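# Stack the on-edge row of magnet blocks flat

## Task

Take every magnet block from the row that is standing on its edge, lay each one flat, and pile them into a single tidy stack on the bench that holds only those blocks. Then open the grippers and move the arms away from the stack.

## Robot and tools

Robot: two arms, left_arm and right_arm, each ending in a parallel two-finger gripper. A gripper's fingers point along its own +z axis and close along its own y axis. The reported hand position (end_effector_position) is the point between the finger pads, roughly 1 cm short of the fingertips.

Frame: every pose is in one shared scene frame. The origin sits on the table surface midway between the arms, +x goes out over the table, +z goes up, and left_arm is on the +y side. The arm names say nothing about image sides. Positions are in metres. Orientations are unit quaternions written w first (qw, qx, qy, qz).

Row format (used by both motion tools): one flat list of 16 numbers covering both arms, always all 16 even if one arm should not move: x, y, z, qw, qx, qy, qz, opening for left_arm, then the same eight for right_arm. x, y, z and the quaternion are an absolute target pose for that gripper in the scene frame, not an offset. opening runs from -1 (closed) to +1 (fully open, 0.094 m). To keep an arm still, resend the exact pose from the last result taken before it stopped, plus its intended opening. To keep an orientation steady, repeat the same commanded quaternion every time rather than copying the drifted reported one.

execute_actions: argument actions is a list holding at most one item. An empty list just returns the current state. An action item is {"rows": [...], "steps": n}: 1 to 15 rows, each row applied for one control step of 1/30 s, the final row held for any remaining steps; steps is at most 15 and defaults to 15. A wait item is {"steps": n} with n up to 300, counted from the previous result, so your thinking time is included. Optional pictures (boolean) toggles the camera images. A target further than 0.6 m from an arm's last reported position along any gripper axis makes the whole call refused, and nothing is sent.

move: target is one 16-number row as above; speed is the top path speed in m/s, 0.002 to 0.5, default 0.25 (rotation capped at twice that in rad/s). Each gripper travels in a straight line to its pose, both finishing together, lasting 0.5 to 10 s; longer paths are cut at 10 s. The opening is applied at the start. Paths ignore obstacles and the other arm. The result adds a move: line giving the ending (done, off_target, moving, held, fault) and any limits (paced = pose was clipped; held = a safety check blocked steps, after which the arm may jump faster than speed), plus each gripper's distance to its pose.

wait: seconds, 0 to 10; the scene runs with no new command.

zoom_image: camera is cam_left_wrist or cam_right_wrist; region is [x0, y0, x1, y1] in pixels of that camera's 504x504 image, origin top-left, at most 504 by 504.

finished_scene: scene is the integer number of the current scene. Replying without any tool call also ends things.

Reading results: the state line gives each arm's position and quaternion; printed positions can be a bit wrong, especially far out. grip_measured is the finger opening on the command scale (each gripper off by up to about 1 mm); the last Joint positions value is the opening in metres. A "pose unreachable" line means the clearance check altered or blocked that arm; HELD marks steps not sent. A Hand target line shows where the controller is currently driving each gripper. Torques include offsets and noise and are not clean contact signals. MOTOR HOT appears from 75 °C; at 90 °C that arm stops for 10 s, and at 100 °C it drops whatever it holds. FAULT lines report arm stops.

Control behaviour: each step the command is clipped to within 70 mm and 16 degrees of the measured pose, and position wins over orientation if both cannot be met. After an action ends, the arm only reaches its last clipped pose, so long moves may need several calls; check the reported pose. Arms often stop a centimetre or more short, usually low.

Gripping: to hold something, command an opening below grip_measured; roughly 0.03 lower grips firmly, smaller gaps grip gently. Finger force tops out around 50 to 62 N per pad.

Cautions: random brief tugs may pull on a held part or nudge loose objects. Never let anything leave the table, as that fails the task. Avoid drops, slips, slams and forceful pushes; fast contact and targets set deep past a surface press hard. Keep the arms from colliding or pressing on each other. Finish with grippers open and clear of the stack.

Each tool is called after ">>>" as name(argument=value, ...) on one line, values as JSON.

## Session

I'll start by looking at the current state.

>>> execute_actions(actions=[])

Scene clock: 0.00 s of 6200.00 s.
left_arm: end_effector_position=(+0.1908, +0.0440, +0.1375) grip_measured=+1.000 end_effector_quat_wxyz=(+0.404, +0.380, +0.819, +0.149) | right_arm: end_effector_position=(+0.3310, -0.0542, +0.2965) grip_measured=+1.000 end_effector_quat_wxyz=(+0.604, -0.105, +0.672, +0.415)
Joint positions: left_arm=[-1.406  1.106  0.713 -0.853 -0.845 -0.36   0.094] | right_arm=[ 0.59   1.245  0.637  0.683 -0.125  0.456  0.094]
Joint velocities: left_arm=[-0.027 -0.037  0.002 -0.066  0.037 -0.022  0.   ] | right_arm=[-0.017 -0.007 -0.007  0.037 -0.007 -0.007  0.   ]
Joint torques (N m, as the arm reports them, + toward a larger angle): no reading
Hand target (left_arm): +0.194, +0.041, +0.146; +0.418, +0.369, +0.818, +0.143
Hand target (right_arm): +0.330, -0.055, +0.312; +0.617, -0.106, +0.657, +0.420

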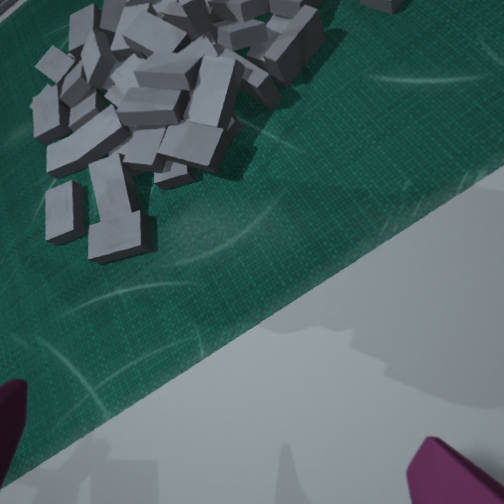

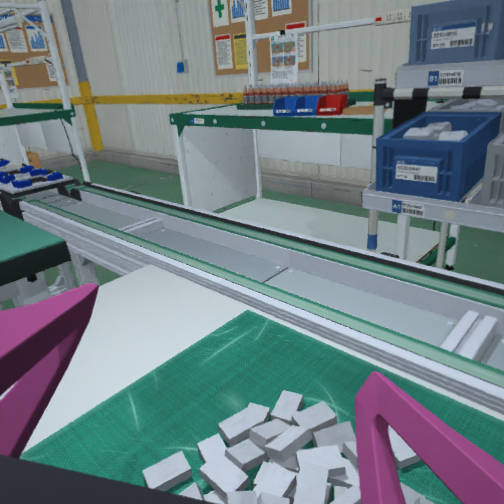

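>>> move(target=[0.25, 0.2, 0.3, 0, 0, 1, 0, 1, 0.25, -0.2, 0.3, 0, 0, 1, 0, 1], speed=0.2)

Scene clock: 22.60 s of 6200.00 s.
left_arm: end_effector_position=(+0.2526, +0.2004, +0.2817) grip_measured=+1.000 end_effector_quat_wxyz=(+0.177, +0.001, +0.984, -0.012) | right_arm: end_effector_position=(+0.2542, -0.1941, +0.2941) grip_measured=+1.000 end_effector_quat_wxyz=(+0.162, +0.001, +0.983, +0.091)
Joint positions: left_arm=[-0.153  1.271  1.637 -1.582 -0.019 -0.117  0.094] | right_arm=[ 0.413  1.419  1.795 -1.574 -0.02   0.461  0.094]
Joint velocities: left_arm=[ 0.007 -0.007 -0.007  0.081 -0.037 -0.022  0.   ] | right_arm=[-0.022  0.012 -0.027  0.066 -0.007  0.066  0.   ]
Joint torques (N m, as the arm reports them, + toward a larger angle): left_arm=[ 1.01 -4.68  7.9   0.74  0.04  0.06] | right_arm=[-0.79 -6.17  5.75  0.75  0.08 -0.08]
Hand target (left_arm): +0.248, +0.202, +0.296; +0.204, -0.001, +0.979, -0.019
Hand target (right_arm): +0.250, -0.201, +0.300; +0.175, +0.003, +0.981, +0.090
Off the commanded pose (left_arm): 0.018 m, 20 deg; orientation clipped at the last step of the last action.
Off the commanded pose (right_arm): 0.009 m, 21 deg; orientation clipped at the last step of the last action.
joint sent to its limit (left arm) — the command would take joint 4 (wrist pitch) past its lower limit, so that joint was sent only as far as its limit.
joint sent to its limit (right arm) — the command would take joint 4 (wrist pitch) past its lower limit, so that joint was sent only as far as its limit.
After step 90, 15.10 s passed at rest.
move: off_target (left_arm, right_arm); limits=paced

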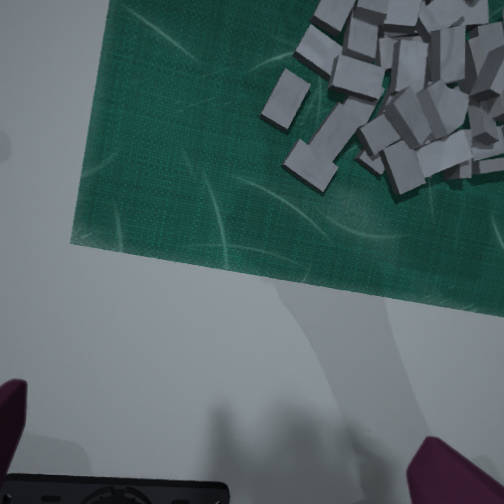

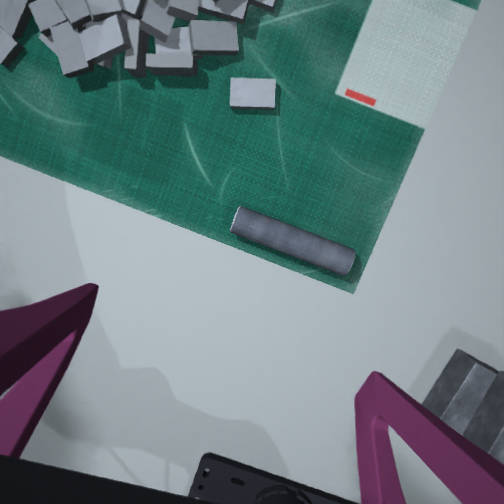

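>>> move(target=[0.25, 0.2, 0.25, 0, 0, 1, 0, 1, 0.25, -0.4, 0.25, 0, 0, 1, 0, 1], speed=0.2)

Scene clock: 56.57 s of 6200.00 s.
left_arm: end_effector_position=(+0.2504, +0.1994, +0.2517) grip_measured=+1.000 end_effector_quat_wxyz=(+0.120, +0.002, +0.993, -0.009) | right_arm: end_effector_position=(+0.2511, -0.3953, +0.2471) grip_measured=+1.000 end_effector_quat_wxyz=(+0.102, +0.003, +0.994, -0.030)
Joint positions: left_arm=[-0.152  1.311  1.564 -1.583 -0.011 -0.117  0.094] | right_arm=[-0.35   1.403  1.619 -1.574 -0.003 -0.301  0.094]
Joint velocities: left_arm=[ 0.012 -0.012  0.007  0.007 -0.051 -0.037  0.   ] | right_arm=[-0.002  0.012 -0.007 -0.007  0.022 -0.007  0.   ]
Joint torques (N m, as the arm reports them, + toward a larger angle): left_arm=[ 0.62 -1.95  5.35  0.6   0.07  0.03] | right_arm=[-0.28 -3.59  7.35  0.5   0.04 -0.05]
Hand target (left_arm): +0.250, +0.200, +0.250; +0.114, +0.001, +0.993, -0.011
Hand target (right_arm): +0.252, -0.397, +0.249; +0.104, +0.001, +0.994, -0.032
Off the commanded pose (left_arm): 0.002 m, 14 deg.
Off the commanded pose (right_arm): 0.006 m, 12 deg.
joint sent to its limit (left arm) — the command would take joint 4 (wrist pitch) past its lower limit, so that joint was sent only as far as its limit.
joint sent to its limit (right arm) — the command would take joint 4 (wrist pitch) past its lower limit, so that joint was sent only as far as its limit.
After step 90, 29.30 s passed at rest.
move: off_target (left_arm, right_arm)

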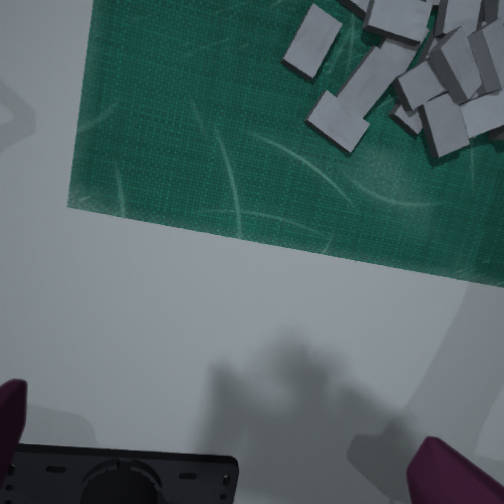

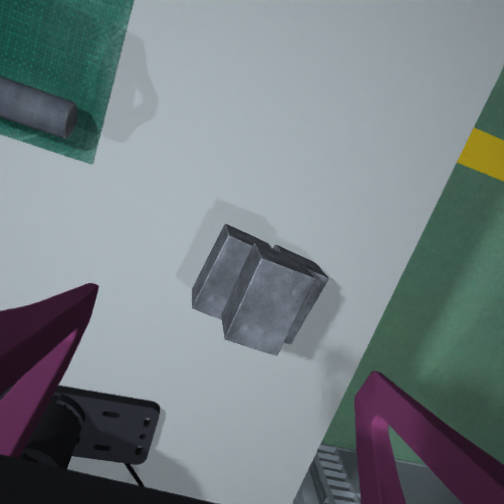

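>>> zoom_image(camera="cam_right_wrist", region=[160, 180, 360, 380])

Region (160, 180, 360, 380) of cam_right_wrist's 504x504 image, scaled by 2.520, with more detail than that image has.

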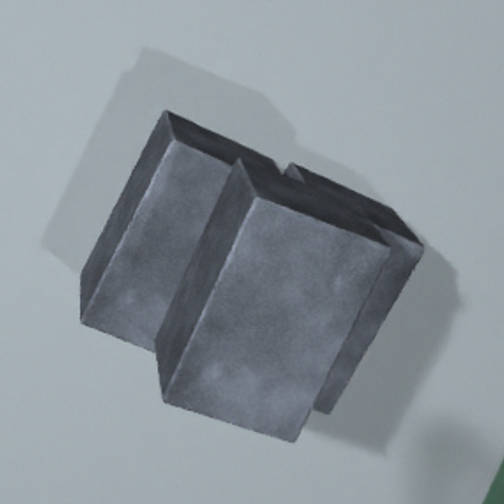

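>>> move(target=[0.2, 0.3, 0.35, 0.38, 0, 0.925, 0, 1, 0.2, -0.3, 0.35, 0.38, 0, 0.925, 0, 1], speed=0.2)

Scene clock: 82.13 s of 6200.00 s.
left_arm: end_effector_position=(+0.2017, +0.3047, +0.3399) grip_measured=+1.000 end_effector_quat_wxyz=(+0.372, -0.018, +0.928, +0.004) | right_arm: end_effector_position=(+0.1976, -0.3033, +0.3400) grip_measured=+1.000 end_effector_quat_wxyz=(+0.357, -0.005, +0.934, -0.004)
Joint positions: left_arm=[ 0.858  1.038  1.607 -1.581  0.548  0.687  0.094] | right_arm=[ 0.18   0.942  1.577 -1.487  0.151  0.154  0.094]
Joint velocities: left_arm=[-0.027 -0.007  0.012 -0.007 -0.037 -0.007  0.   ] | right_arm=[ 0.002 -0.002 -0.017  0.007  0.007  0.037  0.   ]
Joint torques (N m, as the arm reports them, + toward a larger angle): left_arm=[ 0.97 -1.2   6.05  0.99  0.44  0.04] | right_arm=[ 0.79 -0.84  5.55  1.48  0.17  0.12]
Hand target (left_arm): +0.200, +0.299, +0.348; +0.388, -0.012, +0.922, +0.009
Hand target (right_arm): +0.199, -0.303, +0.348; +0.379, -0.001, +0.925, +0.000
Off the commanded pose (left_arm): 0.011 m, 2 deg.
Off the commanded pose (right_arm): 0.011 m, 3 deg.
joint sent to its limit (left arm) — the command would take joint 4 (wrist pitch) past its lower limit, so that joint was sent only as far as its limit.
After step 90, 20.40 s passed at rest.
move: off_target (left_arm, right_arm)

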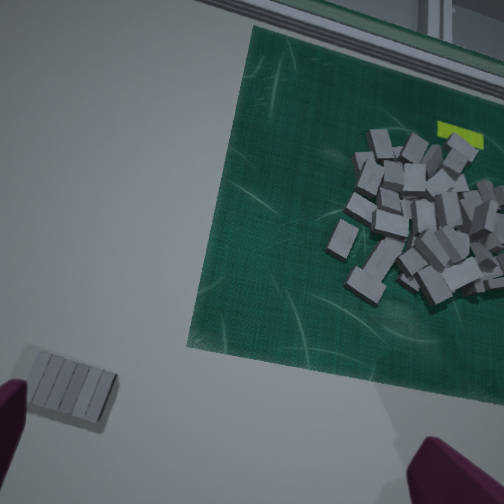

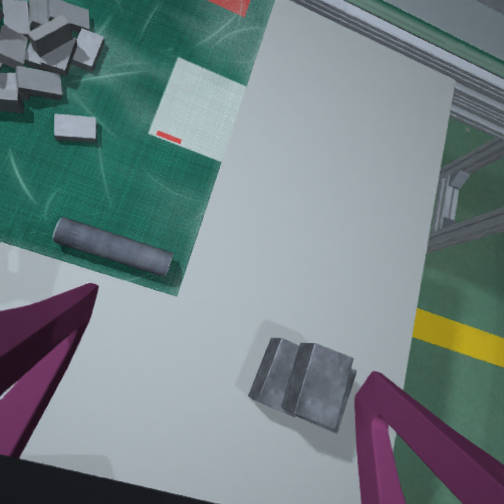

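>>> zoom_image(camera="cam_left_wrist", region=[0, 320, 160, 460])

Region (0, 320, 160, 460) of cam_left_wrist's 504x504 image, scaled by 3.150, with more detail than that image has; it fills the top 441 rows of this view, and the rest is white.

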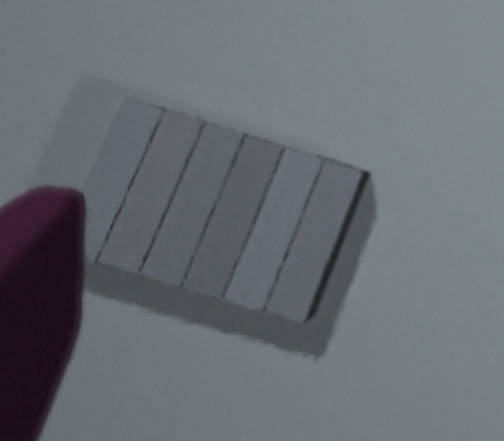

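>>> move(target=[0.225, 0.46, 0.17, 0, 0, 1, 0, 1, 0.2, -0.3, 0.3, 0.2, 0, 0.98, 0, 1], speed=0.2)

Scene clock: 156.90 s of 6200.00 s.
left_arm: end_effector_position=(+0.2161, +0.4544, +0.1616) grip_measured=+1.000 end_effector_quat_wxyz=(-0.015, -0.008, +1.000, -0.016) | right_arm: end_effector_position=(+0.1987, -0.2992, +0.3038) grip_measured=+1.000 end_effector_quat_wxyz=(+0.257, -0.002, +0.966, +0.008)
Joint positions: left_arm=[ 0.826  1.736  1.618 -1.497 -0.002  0.84   0.094] | right_arm=[ 0.116  1.039  1.557 -1.573  0.061  0.137  0.094]
Joint velocities: left_arm=[-0.007 -0.017 -0.007 -0.022 -0.051 -0.022  0.   ] | right_arm=[-0.007 -0.002  0.007  0.022 -0.066 -0.037  0.   ]
Joint torques (N m, as the arm reports them, + toward a larger angle): left_arm=[-1.07 -7.12  8.39  0.28 -0.02  0.03] | right_arm=[-0.84  0.51  5.55  0.94 -0.02 -0.08]
Hand target (left_arm): +0.224, +0.460, +0.171; -0.001, +0.001, +1.000, +0.005
Hand target (right_arm): +0.200, -0.300, +0.300; +0.247, -0.001, +0.969, +0.008
Off the commanded pose (left_arm): 0.014 m, 3 deg.
Off the commanded pose (right_arm): 0.004 m, 7 deg.
joint sent to its limit (right arm) — the command would take joint 4 (wrist pitch) past its lower limit, so that joint was sent only as far as its limit.
After step 90, 69.33 s passed at rest.
move: off_target (left_arm, right_arm)

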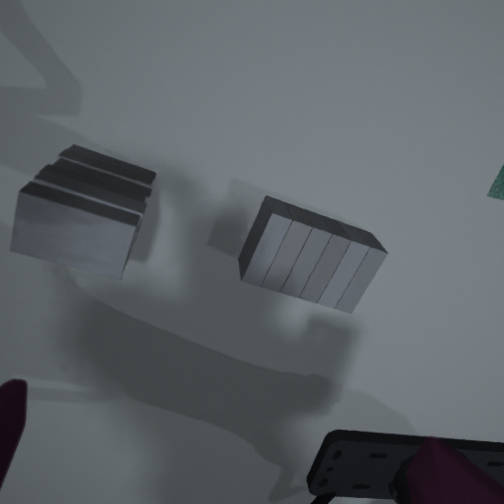

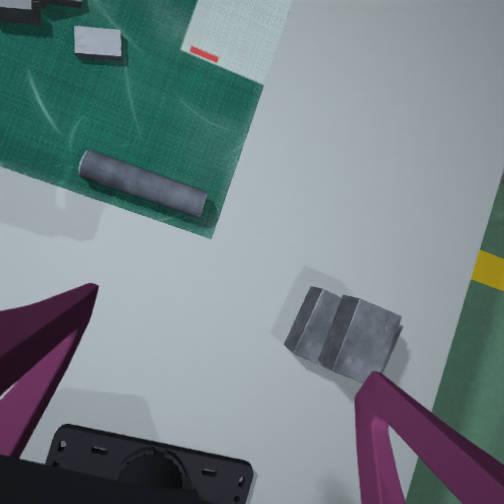

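>>> zoom_image(camera="cam_left_wrist", region=[200, 160, 420, 340])

>>> zoom_image(camera="cam_left_wrist", region=[0, 120, 200, 300])

Region (200, 160, 420, 340) of cam_left_wrist's 504x504 image, scaled by 2.291, with more detail than that image has; it fills the top 412 rows of this view, and the rest is white.

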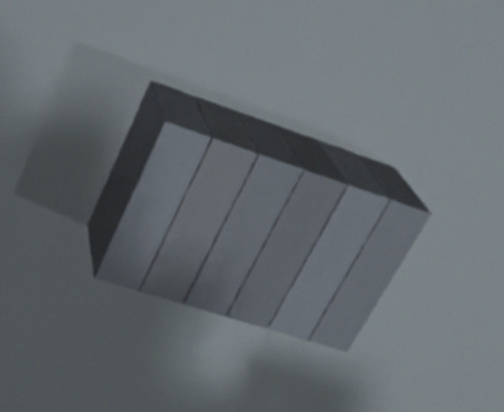

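Region (0, 120, 200, 300) of cam_left_wrist's 504x504 image, scaled by 2.520, with more detail than that image has; it fills the top 454 rows of this view, and the rest is white.

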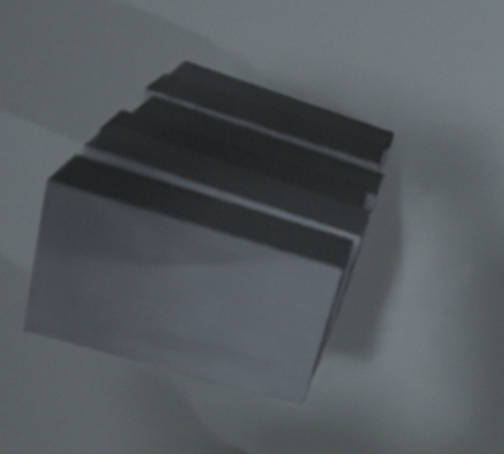

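>>> move(target=[0.207, 0.418, 0.12, 0, -0.629, 0.777, 0, 1, 0.2, -0.3, 0.25, 0.1, 0, 0.995, 0, 1], speed=0.15)

Scene clock: 238.07 s of 6200.00 s.
left_arm: end_effector_position=(+0.2024, +0.4175, +0.1136) grip_measured=+1.000 end_effector_quat_wxyz=(-0.023, -0.630, +0.776, -0.004) | right_arm: end_effector_position=(+0.1995, -0.2992, +0.2538) grip_measured=+1.000 end_effector_quat_wxyz=(+0.161, -0.002, +0.987, +0.006)
Joint positions: left_arm=[ 0.776  1.596  1.274 -1.295  0.001 -0.56   0.094] | right_arm=[ 0.086  1.104  1.429 -1.574  0.029  0.119  0.094]
Joint velocities: left_arm=[-0.002 -0.012 -0.002 -0.066  0.022 -0.007  0.   ] | right_arm=[ 0.007  0.007 -0.007  0.022  0.007  0.081  0.   ]
Joint torques (N m, as the arm reports them, + toward a larger angle): left_arm=[-1.17 -7.71  5.57  0.35 -0.02 -0.07] | right_arm=[-0.79 -0.22  5.91  0.67 -0.05 -0.07]
Hand target (left_arm): +0.207, +0.418, +0.120; -0.000, -0.629, +0.777, -0.000
Hand target (right_arm): +0.200, -0.300, +0.250; +0.150, -0.000, +0.989, +0.006
Off the commanded pose (left_arm): 0.008 m, 3 deg.
Off the commanded pose (right_arm): 0.004 m, 7 deg.
joint sent to its limit (right arm) — the command would take joint 4 (wrist pitch) past its lower limit, so that joint was sent only as far as its limit.
After step 90, 73.20 s passed at rest.
move: off_target (left_arm, right_arm)

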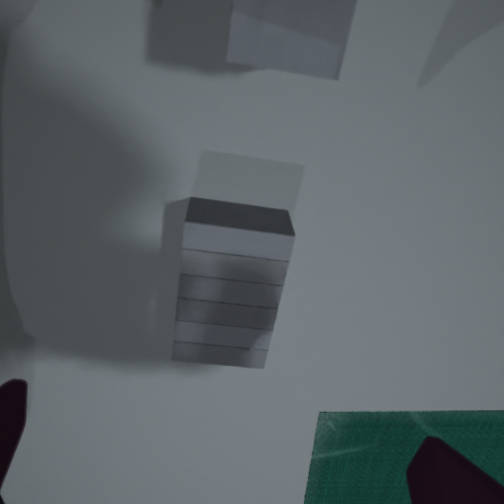

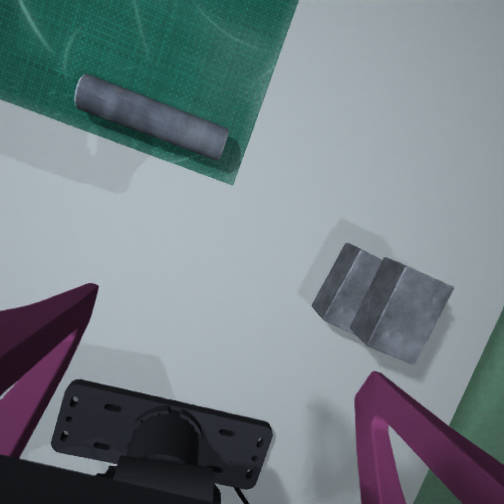

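>>> move(target=[0.205, 0.439, 0.065, 0, -0.629, 0.777, 0, 1, 0.2, -0.3, 0.25, 0.161, 0, 0.987, 0, 1], speed=0.1)

Scene clock: 248.07 s of 6200.00 s.
left_arm: end_effector_position=(+0.2045, +0.4335, +0.0656) grip_measured=+1.000 end_effector_quat_wxyz=(-0.009, -0.627, +0.779, -0.002) | right_arm: end_effector_position=(+0.1982, -0.3008, +0.2495) grip_measured=+1.000 end_effector_quat_wxyz=(+0.154, -0.001, +0.988, +0.001)
Joint positions: left_arm=[ 0.81   1.651  1.139 -1.077  0.001 -0.517  0.094] | right_arm=[ 0.086  1.104  1.414 -1.574  0.037  0.12   0.094]
Joint velocities: left_arm=[ 0.007  0.012  0.002 -0.037 -0.022  0.037  0.   ] | right_arm=[-0.002  0.002  0.002 -0.022 -0.022 -0.022  0.   ]
Joint torques (N m, as the arm reports them, + toward a larger angle): left_arm=[ 0.99 -5.55  5.73  0.44 -0.01  0.03] | right_arm=[ 0.61 -1.7   5.83  0.78  0.07  0.1 ]
Hand target (left_arm): +0.205, +0.439, +0.065; -0.000, -0.629, +0.777, -0.000
Hand target (right_arm): +0.200, -0.300, +0.250; +0.161, -0.000, +0.987, +0.000
Off the commanded pose (left_arm): 0.006 m, 1 deg.
Off the commanded pose (right_arm): 0.002 m, 1 deg.
After step 90, 5.90 s passed at rest.
move: done

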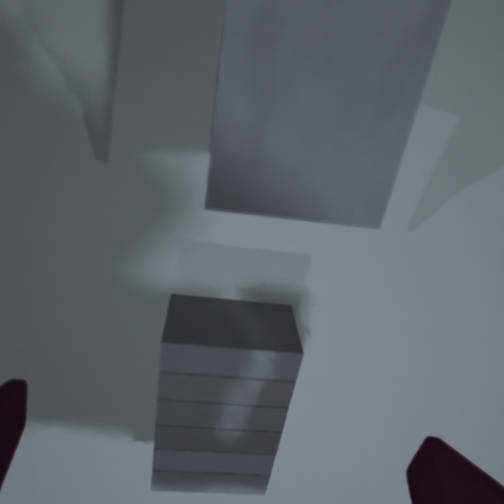

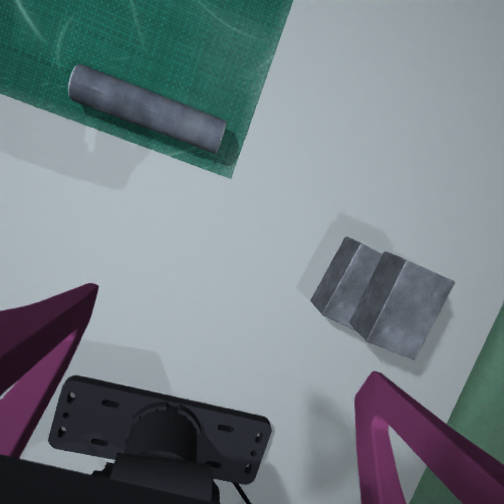

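>>> move(target=[0.203, 0.429, 0.022, 0, -0.629, 0.777, 0, 1, 0.2, -0.3, 0.25, 0.161, 0, 0.987, 0, 1], speed=0.05)

Scene clock: 293.60 s of 6200.00 s.
left_arm: end_effector_position=(+0.1991, +0.4276, +0.0235) grip_measured=+1.000 end_effector_quat_wxyz=(-0.007, -0.630, +0.776, -0.002) | right_arm: end_effector_position=(+0.1982, -0.3009, +0.2495) grip_measured=+1.000 end_effector_quat_wxyz=(+0.154, -0.000, +0.988, +0.001)
Joint positions: left_arm=[ 0.81   1.676  0.988 -0.896  0.001 -0.524  0.094] | right_arm=[ 0.086  1.104  1.414 -1.574  0.037  0.121  0.094]
Joint velocities: left_arm=[ 0.007  0.002 -0.002  0.007 -0.022 -0.066  0.   ] | right_arm=[-0.022 -0.007  0.007 -0.022  0.007 -0.051  0.   ]
Joint torques (N m, as the arm reports them, + toward a larger angle): left_arm=[-0.76 -5.25  5.15  0.43  0.01 -0.09] | right_arm=[ 0.68 -1.7   5.86  0.77  0.11  0.09]
Hand target (left_arm): +0.203, +0.429, +0.022; +0.000, -0.629, +0.777, -0.000
Hand target (right_arm): +0.200, -0.300, +0.250; +0.161, +0.000, +0.987, +0.000
Off the commanded pose (left_arm): 0.004 m, 1 deg.
Off the commanded pose (right_arm): 0.002 m, 1 deg.
After step 90, 41.17 s passed at rest.
move: done

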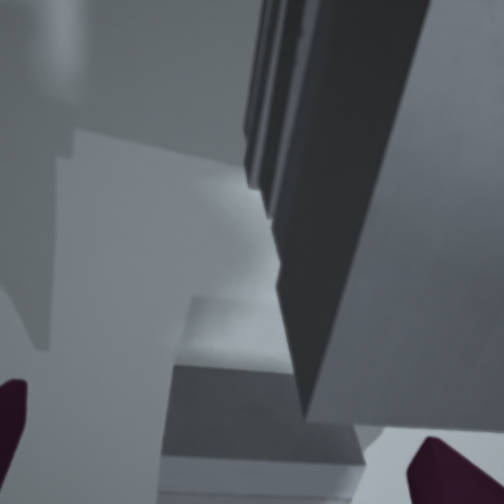

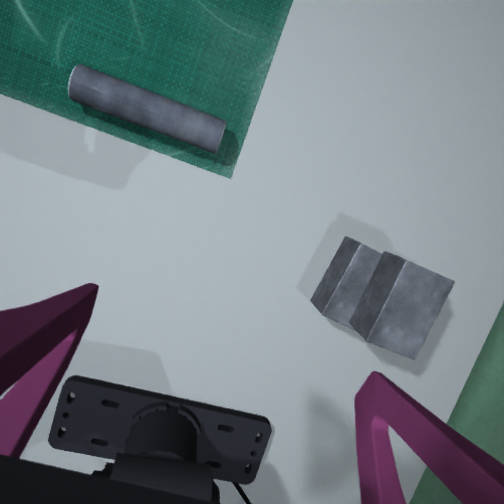

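>>> execute_actions(actions=[{"rows": [[0.203, 0.429, 0.022, 0, -0.629, 0.777, 0, 0.3, 0.2, -0.3, 0.25, 0.161, 0, 0.987, 0, 1],[0.203, 0.429, 0.022, 0, -0.629, 0.777, 0, 0.1, 0.2, -0.3, 0.25, 0.161, 0, 0.987, 0, 1],[0.203, 0.429, 0.022, 0, -0.629, 0.777, 0, 0.0, 0.2, -0.3, 0.25, 0.161, 0, 0.987, 0, 1],[0.203, 0.429, 0.022, 0, -0.629, 0.777, 0, -0.2, 0.2, -0.3, 0.25, 0.161, 0, 0.987, 0, 1]], "steps": 15}])

Scene clock: 301.43 s of 6200.00 s.
left_arm: end_effector_position=(+0.2001, +0.4280, +0.0234) grip_measured=-0.119 end_effector_quat_wxyz=(-0.005, -0.630, +0.776, -0.002) | right_arm: end_effector_position=(+0.1982, -0.3009, +0.2495) grip_measured=+1.000 end_effector_quat_wxyz=(+0.154, -0.000, +0.988, +0.001)
Joint positions: left_arm=[ 0.81   1.676  0.988 -0.893  0.003 -0.525  0.041] | right_arm=[ 0.086  1.104  1.414 -1.574  0.037  0.121  0.094]
Joint velocities: left_arm=[ 0.007 -0.037  0.002 -0.022 -0.022 -0.081 -0.002] | right_arm=[-0.032 -0.022 -0.002  0.007 -0.022  0.007  0.   ]
Joint torques (N m, as the arm reports them, + toward a larger angle): left_arm=[-0.65 -5.36  5.26  0.37 -0.03 -0.08] | right_arm=[ 0.68 -1.76  5.92  0.77  0.09  0.08]
Hand target (left_arm): +0.203, +0.429, +0.022; +0.000, -0.629, +0.777, -0.000
Hand target (right_arm): +0.200, -0.300, +0.250; +0.161, -0.000, +0.987, +0.000
Off the commanded pose (left_arm): 0.003 m, 1 deg.
Off the commanded pose (right_arm): 0.002 m, 1 deg.
Steps of this call (steps 1 to 90: nothing new was sent; then 4.33 s passed at rest; steps 91 to 105: all 15 steps of this action). Readings (end_effector_position):
91: left_arm (+0.1993, +0.4278, +0.0235) | right_arm (+0.1982, -0.3009, +0.2495)
92: left_arm (+0.1993, +0.4278, +0.0235) | right_arm (+0.1982, -0.3009, +0.2495)
94: left_arm (+0.2002, +0.4277, +0.0235) | right_arm (+0.1982, -0.3009, +0.2495)
98: left_arm (+0.2001, +0.4280, +0.0234) | right_arm (+0.1982, -0.3009, +0.2495)
105: the state above

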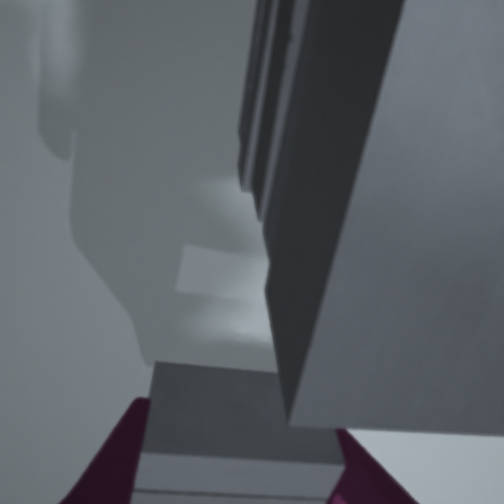

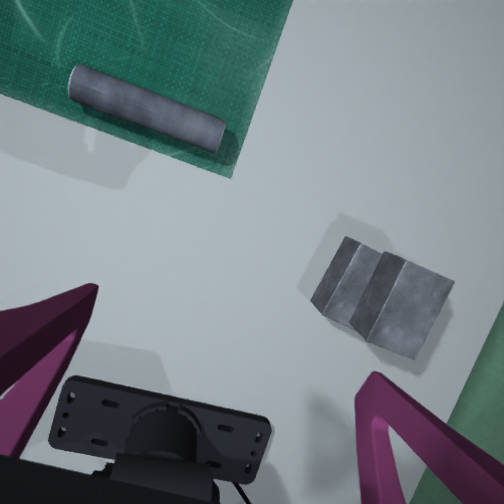

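>>> move(target=[0.203, 0.429, 0.05, 0, -0.629, 0.777, 0, -0.16, 0.2, -0.3, 0.25, 0.161, 0, 0.987, 0, 1], speed=0.03)

Scene clock: 307.63 s of 6200.00 s.
left_arm: end_effector_position=(+0.1988, +0.4266, +0.0322) grip_measured=-0.119 end_effector_quat_wxyz=(-0.016, -0.630, +0.776, -0.004) | right_arm: end_effector_position=(+0.1982, -0.3009, +0.2495) grip_measured=+1.000 end_effector_quat_wxyz=(+0.154, -0.000, +0.988, +0.001)
Joint positions: left_arm=[ 0.81   1.676  1.026 -0.954  0.003 -0.525  0.041] | right_arm=[ 0.086  1.104  1.414 -1.574  0.037  0.121  0.094]
Joint velocities: left_arm=[ 0.007 -0.002  0.002 -0.022  0.037 -0.022  0.001] | right_arm=[-0.017 -0.002 -0.007 -0.007 -0.022  0.007  0.   ]
Joint torques (N m, as the arm reports them, + toward a larger angle): left_arm=[-0.77 -8.87  8.04 -0.15 -0.04 -0.06] | right_arm=[ 0.62 -1.76  5.9   0.81  0.1   0.1 ]
Hand target (left_arm): +0.203, +0.429, +0.049; +0.000, -0.629, +0.777, -0.000
Hand target (right_arm): +0.200, -0.300, +0.250; +0.161, -0.000, +0.987, +0.000
Off the commanded pose (left_arm): 0.018 m, 2 deg.
Off the commanded pose (right_arm): 0.002 m, 1 deg.
After step 90, 2.07 s passed at rest.
move: off_target (left_arm)

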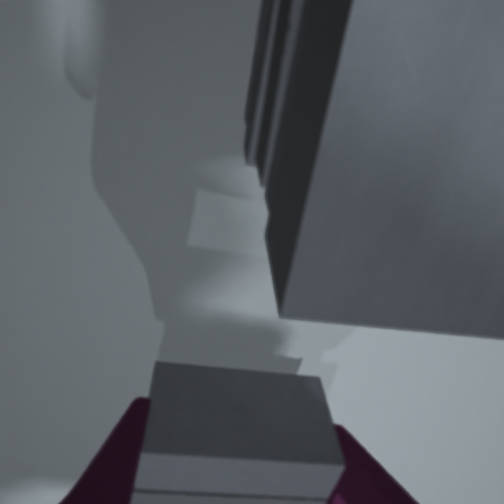

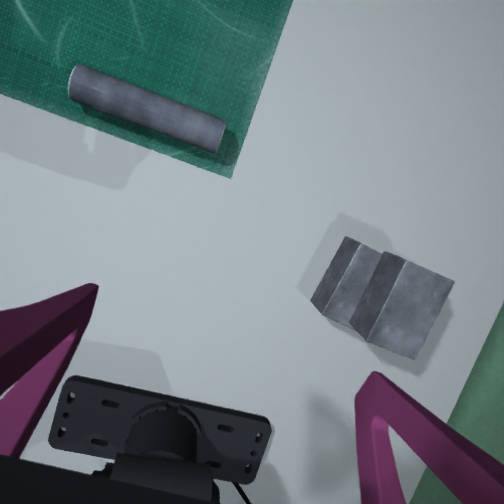

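>>> move(target=[0.203, 0.429, 0.05, 0, -0.629, 0.777, 0, -0.16, 0.22, 0.0, 0.09, 0.5, -0.5, 0.5, 0.5, 1], speed=0.25)

Scene clock: 321.60 s of 6200.00 s.
left_arm: end_effector_position=(+0.1988, +0.4266, +0.0322) grip_measured=-0.119 end_effector_quat_wxyz=(-0.016, -0.630, +0.776, -0.004) | right_arm: end_effector_position=(+0.2186, -0.0066, +0.0870) grip_measured=+1.000 end_effector_quat_wxyz=(+0.482, -0.507, +0.522, +0.487)
Joint positions: left_arm=[ 0.81   1.676  1.026 -0.954  0.003 -0.525  0.041] | right_arm=[ 0.528  2.038  0.386  1.542 -0.989 -0.071  0.094]
Joint velocities: left_arm=[ 0.007 -0.007  0.012  0.051 -0.007  0.037 -0.001] | right_arm=[ 0.012  0.002 -0.007  0.007 -0.007 -0.022  0.   ]
Joint torques (N m, as the arm reports them, + toward a larger angle): left_arm=[-0.74 -8.87  8.03 -0.14 -0.04 -0.05] | right_arm=[ 0.79 -5.62  5.04  1.52 -0.18  0.09]
Hand target (left_arm): +0.203, +0.429, +0.049; +0.000, -0.629, +0.777, -0.000
Hand target (right_arm): +0.219, -0.001, +0.093; +0.488, -0.512, +0.508, +0.492
Off the commanded pose (left_arm): 0.018 m, 2 deg.
Off the commanded pose (right_arm): 0.007 m, 4 deg.
joint sent to its limit (right arm) — the command would take joint 4 (wrist pitch) past its upper limit, so that joint was sent only as far as its limit.
After step 90, 6.40 s passed at rest.
move: off_target (left_arm, right_arm)

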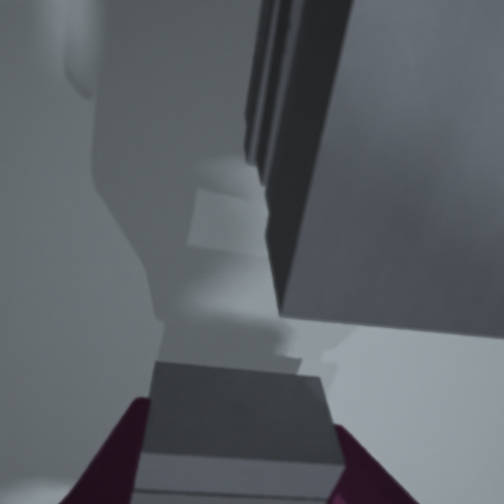

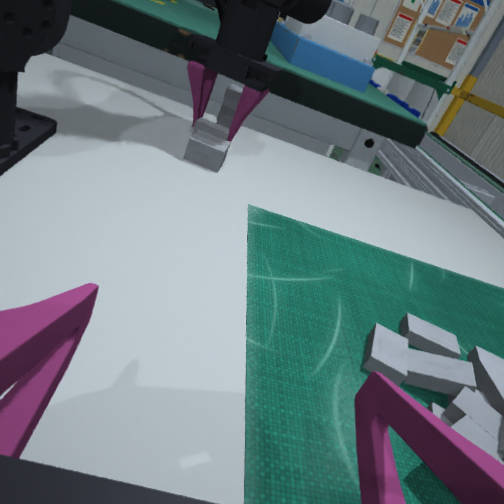

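>>> zoom_image(camera="cam_right_wrist", region=[150, 50, 300, 200])

Region (150, 50, 300, 200) of cam_right_wrist's 504x504 image, scaled by 3.360, with more detail than that image has.

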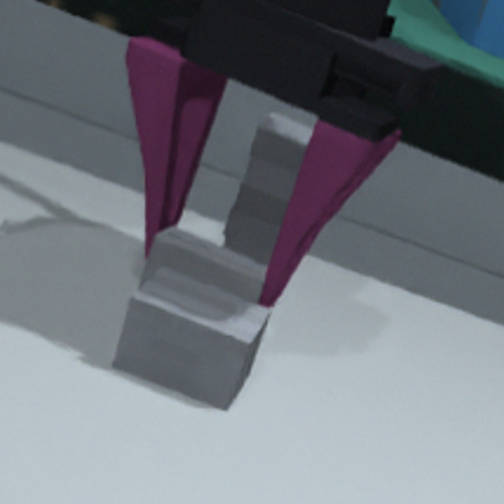

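>>> move(target=[0.203, 0.429, 0.08, 0, -0.629, 0.777, 0, -0.16, 0.22, 0.0, 0.09, 0.482, -0.507, 0.522, 0.487, 1], speed=0.03)

>>> zoom_image(camera="cam_right_wrist", region=[140, 30, 310, 200])

Scene clock: 331.40 s of 6200.00 s.
left_arm: end_effector_position=(+0.1968, +0.4243, +0.0631) grip_measured=-0.119 end_effector_quat_wxyz=(-0.024, -0.630, +0.776, -0.005) | right_arm: end_effector_position=(+0.2182, -0.0050, +0.0832) grip_measured=+1.000 end_effector_quat_wxyz=(+0.476, -0.504, +0.531, +0.487)
Joint positions: left_arm=[ 0.81   1.638  1.113 -1.095  0.003 -0.525  0.041] | right_arm=[ 0.537  2.038  0.386  1.522 -0.974 -0.071  0.094]
Joint velocities: left_arm=[-0.002 -0.007  0.017  0.066 -0.081 -0.037 -0.001] | right_arm=[-0.002 -0.022  0.007 -0.022  0.022 -0.007  0.   ]
Joint torques (N m, as the arm reports them, + toward a larger angle): left_arm=[-0.8  -8.24  8.41  0.   -0.03 -0.07] | right_arm=[ 0.81 -7.35  4.64  1.31 -0.05  0.04]
Hand target (left_arm): +0.203, +0.429, +0.080; +0.000, -0.629, +0.777, -0.000
Hand target (right_arm): +0.220, -0.000, +0.090; +0.482, -0.507, +0.522, +0.487
Off the commanded pose (left_arm): 0.019 m, 3 deg.
Off the commanded pose (right_arm): 0.009 m, 1 deg.
After step 90, 4.90 s passed at rest.
move: off_target (left_arm)

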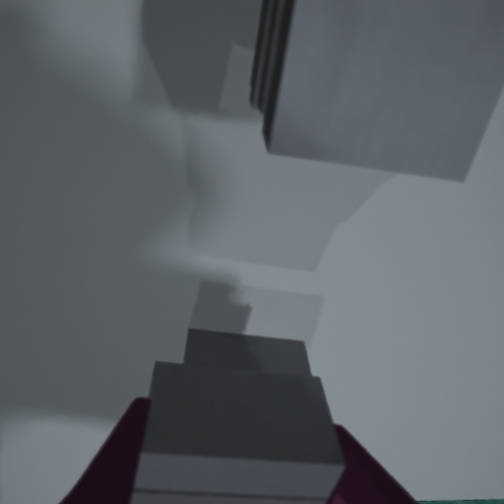

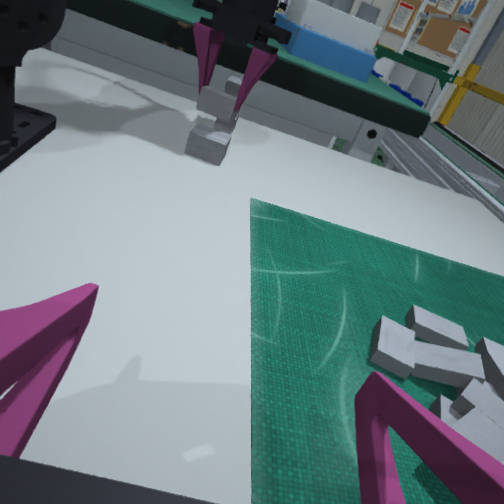

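Region (140, 30, 310, 200) of cam_right_wrist's 504x504 image, scaled by 2.965, with more detail than that image has.

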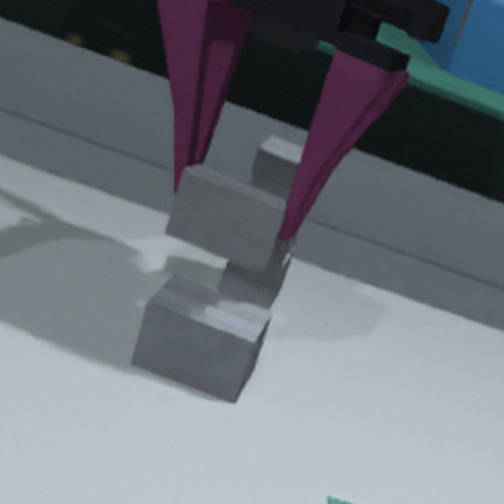

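>>> move(target=[0.203, 0.429, 0.14, 0, -0.629, 0.777, 0, -0.16, 0.22, 0.0, 0.09, 0.482, -0.507, 0.522, 0.487, 1], speed=0.06)

>>> zoom_image(camera="cam_right_wrist", region=[130, 0, 330, 200])

Scene clock: 341.03 s of 6200.00 s.
left_arm: end_effector_position=(+0.1990, +0.4268, +0.1229) grip_measured=-0.119 end_effector_quat_wxyz=(-0.024, -0.630, +0.776, -0.006) | right_arm: end_effector_position=(+0.2183, -0.0050, +0.0831) grip_measured=+1.000 end_effector_quat_wxyz=(+0.476, -0.504, +0.531, +0.487)
Joint positions: left_arm=[ 0.81   1.614  1.329 -1.336  0.003 -0.525  0.041] | right_arm=[ 0.537  2.038  0.386  1.521 -0.973 -0.071  0.094]
Joint velocities: left_arm=[-0.007 -0.017 -0.007 -0.037 -0.007 -0.066 -0.001] | right_arm=[ 0.012  0.007  0.012 -0.022  0.022  0.007  0.   ]
Joint torques (N m, as the arm reports them, + toward a larger angle): left_arm=[-0.67 -8.22  8.76  0.01 -0.02 -0.09] | right_arm=[ 0.81 -7.37  4.67  1.29 -0.03  0.03]
Hand target (left_arm): +0.203, +0.429, +0.140; +0.000, -0.629, +0.777, -0.000
Hand target (right_arm): +0.220, -0.000, +0.090; +0.482, -0.507, +0.522, +0.487
Off the commanded pose (left_arm): 0.018 m, 3 deg.
Off the commanded pose (right_arm): 0.009 m, 1 deg.
After step 90, 4.83 s passed at rest.
move: off_target (left_arm)

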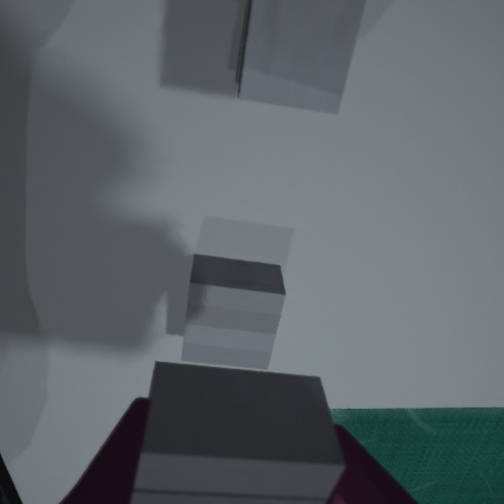

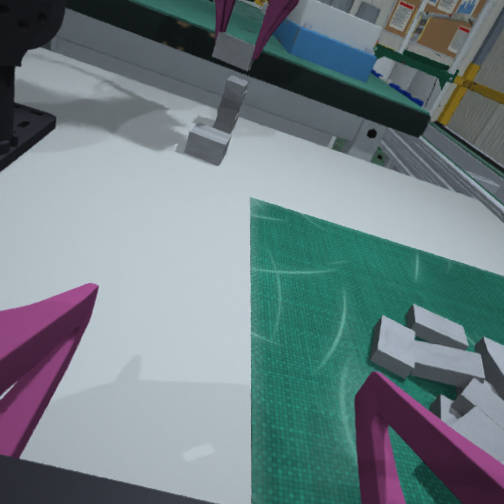

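Region (130, 0, 330, 200) of cam_right_wrist's 504x504 image, scaled by 2.520, with more detail than that image has.

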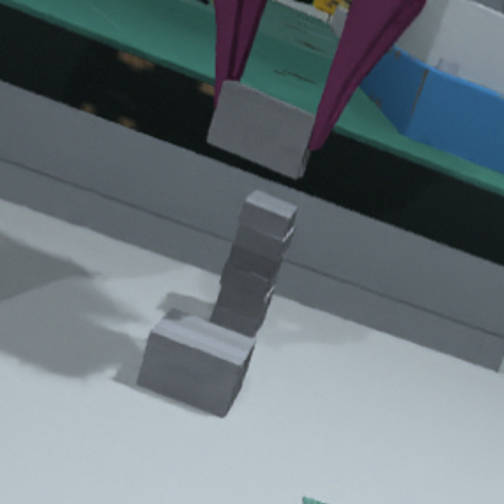

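>>> move(target=[0.34, 0.424, 0.11, 0.588, -0.2053, 0.7663, 0.1576, -0.16, 0.22, 0.0, 0.09, 0.476, -0.504, 0.531, 0.487, 1], speed=0.15)

>>> zoom_image(camera="cam_right_wrist", region=[150, 0, 450, 250])

Scene clock: 386.90 s of 6200.00 s.
left_arm: end_effector_position=(+0.3349, +0.4239, +0.0866) grip_measured=-0.118 end_effector_quat_wxyz=(+0.557, -0.226, +0.786, +0.145) | right_arm: end_effector_position=(+0.2190, -0.0056, +0.0766) grip_measured=+1.000 end_effector_quat_wxyz=(+0.465, -0.500, +0.546, +0.487)
Joint positions: left_arm=[ 0.548  1.505  0.27   0.891  0.041 -0.01   0.041] | right_arm=[ 0.537  2.038  0.386  1.484 -0.965 -0.071  0.094]
Joint velocities: left_arm=[ 0.022  0.012 -0.027  0.022 -0.051 -0.051  0.   ] | right_arm=[ 0.002  0.012  0.002 -0.022  0.007 -0.022  0.   ]
Joint torques (N m, as the arm reports them, + toward a larger angle): left_arm=[-0.18 -3.52  5.4   2.3   0.08  0.04] | right_arm=[ 1.01 -9.04  4.4   1.32 -0.07  0.07]
Hand target (left_arm): +0.342, +0.426, +0.107; +0.589, -0.211, +0.765, +0.153
Hand target (right_arm): +0.220, -0.000, +0.090; +0.476, -0.504, +0.531, +0.487
Off the commanded pose (left_arm): 0.024 m, 5 deg.
Off the commanded pose (right_arm): 0.014 m, 2 deg.
After step 90, 36.90 s passed at rest.
move: off_target (left_arm, right_arm)

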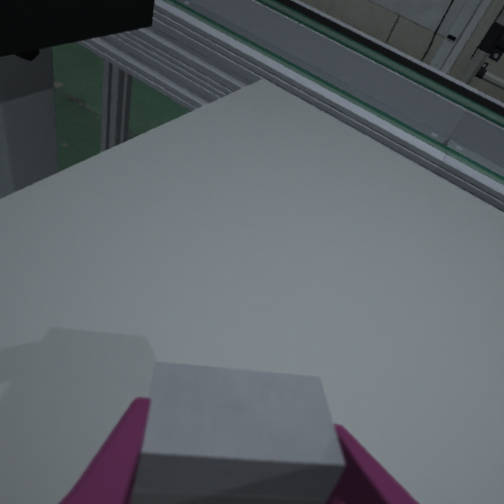

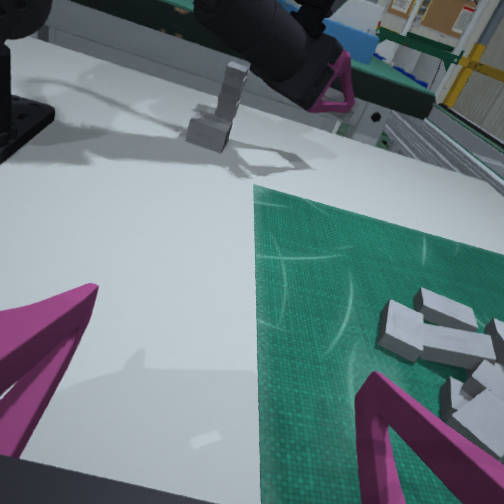

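Region (150, 0, 450, 250) of cam_right_wrist's 504x504 image, scaled by 1.680, with more detail than that image has.

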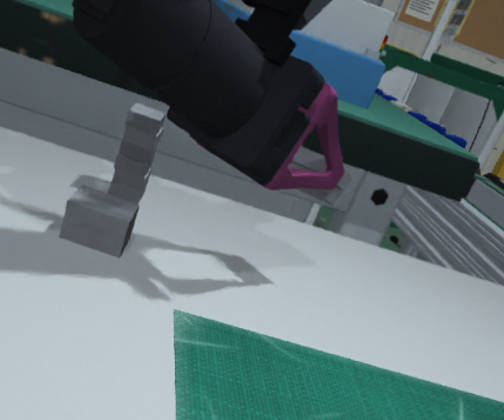

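>>> move(target=[0.231, 0.274, 0.09, 0, -0.0872, 0.9962, 0, -0.16, 0.22, 0.0, 0.09, 0.476, -0.504, 0.531, 0.487, 1], speed=0.2)

Scene clock: 475.40 s of 6200.00 s.
left_arm: end_effector_position=(+0.2223, +0.2742, +0.0854) grip_measured=-0.118 end_effector_quat_wxyz=(-0.013, -0.088, +0.996, +0.011) | right_arm: end_effector_position=(+0.2191, -0.0056, +0.0766) grip_measured=+1.000 end_effector_quat_wxyz=(+0.465, -0.499, +0.546, +0.486)
Joint positions: left_arm=[ 0.181  1.369  0.955 -1.18  -0.025  0.034  0.041] | right_arm=[ 0.537  2.038  0.386  1.484 -0.964 -0.071  0.094]
Joint velocities: left_arm=[ 0.002  0.002  0.002  0.037 -0.022  0.066  0.   ] | right_arm=[ 0.012 -0.002  0.007 -0.022 -0.066 -0.081  0.   ]
Joint torques (N m, as the arm reports them, + toward a larger angle): left_arm=[-1.04 -3.1   8.95  0.11  0.03 -0.08] | right_arm=[ 1.05 -9.04  4.39  1.32 -0.05  0.04]
Hand target (left_arm): +0.229, +0.273, +0.094; -0.002, -0.085, +0.996, +0.011
Hand target (right_arm): +0.220, -0.000, +0.090; +0.476, -0.504, +0.531, +0.487
Off the commanded pose (left_arm): 0.010 m, 2 deg.
Off the commanded pose (right_arm): 0.015 m, 2 deg.
After step 90, 81.77 s passed at rest.
move: off_target (right_arm)

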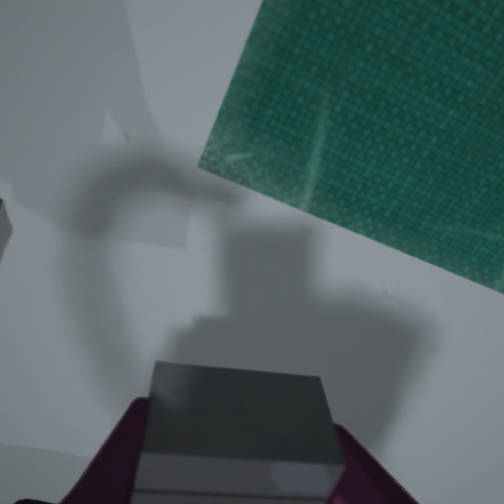

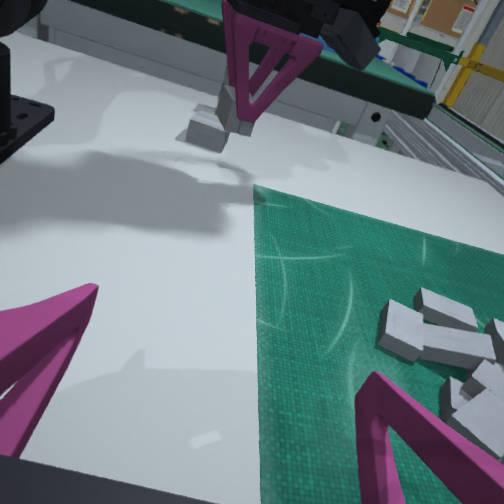

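>>> zoom_image(camera="cam_right_wrist", region=[170, 0, 400, 170])

Region (170, 0, 400, 170) of cam_right_wrist's 504x504 image, scaled by 2.191, with more detail than that image has; it fills the top 373 rows of this view, and the rest is white.

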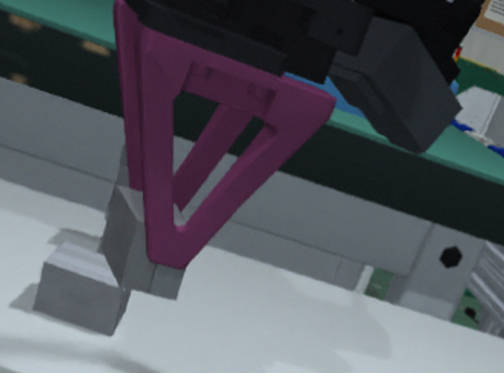

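>>> move(target=[0.228, 0.274, 0.024, 0, -0.0872, 0.9962, 0, -0.16, 0.22, 0.0, 0.09, 0.476, -0.504, 0.531, 0.487, 1], speed=0.08)

Scene clock: 491.77 s of 6200.00 s.
left_arm: end_effector_position=(+0.2217, +0.2710, +0.0238) grip_measured=-0.118 end_effector_quat_wxyz=(-0.013, -0.082, +0.997, +0.003) | right_arm: end_effector_position=(+0.2191, -0.0056, +0.0766) grip_measured=+1.000 end_effector_quat_wxyz=(+0.465, -0.499, +0.546, +0.486)
Joint positions: left_arm=[ 0.181  1.447  0.762 -0.912 -0.008  0.045  0.041] | right_arm=[ 0.537  2.038  0.386  1.484 -0.964 -0.071  0.094]
Joint velocities: left_arm=[-0.002 -0.002 -0.012 -0.022 -0.007  0.037 -0.   ] | right_arm=[-0.002 -0.007  0.002 -0.022 -0.066 -0.007  0.   ]
Joint torques (N m, as the arm reports them, + toward a larger angle): left_arm=[ 1.29 -3.32  5.62  0.45  0.06  0.01] | right_arm=[ 1.01 -8.98  4.29  1.32 -0.04  0.05]
Hand target (left_arm): +0.228, +0.274, +0.024; -0.000, -0.087, +0.996, +0.000
Hand target (right_arm): +0.220, -0.000, +0.090; +0.476, -0.504, +0.531, +0.487
Off the commanded pose (left_arm): 0.007 m, 2 deg.
Off the commanded pose (right_arm): 0.015 m, 2 deg.
After step 90, 12.03 s passed at rest.
move: off_target (right_arm)

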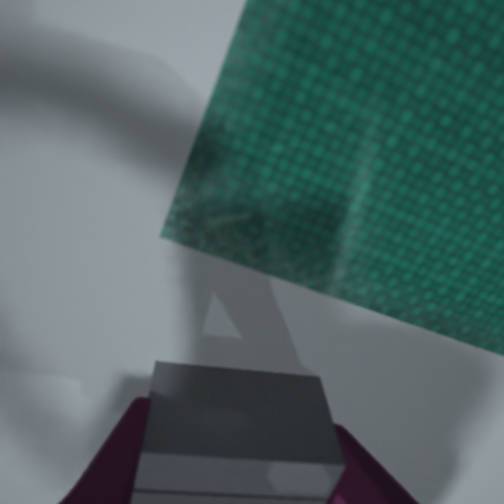

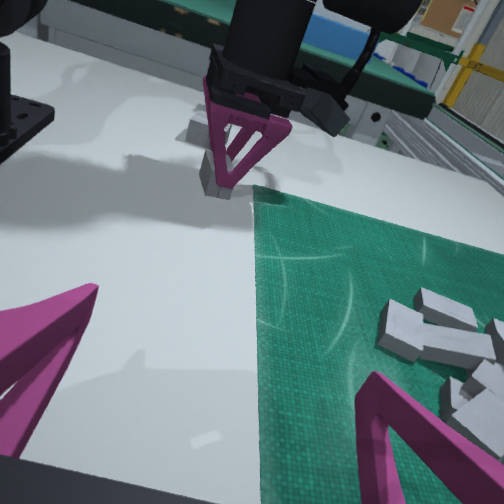

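>>> zoom_image(camera="cam_right_wrist", region=[170, 60, 370, 230])

Region (170, 60, 370, 230) of cam_right_wrist's 504x504 image, scaled by 2.520, with more detail than that image has; it fills the top 428 rows of this view, and the rest is white.

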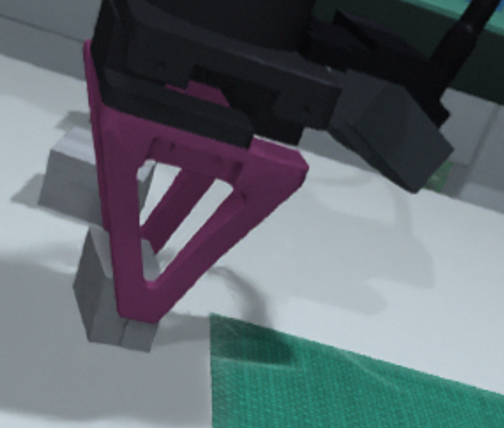

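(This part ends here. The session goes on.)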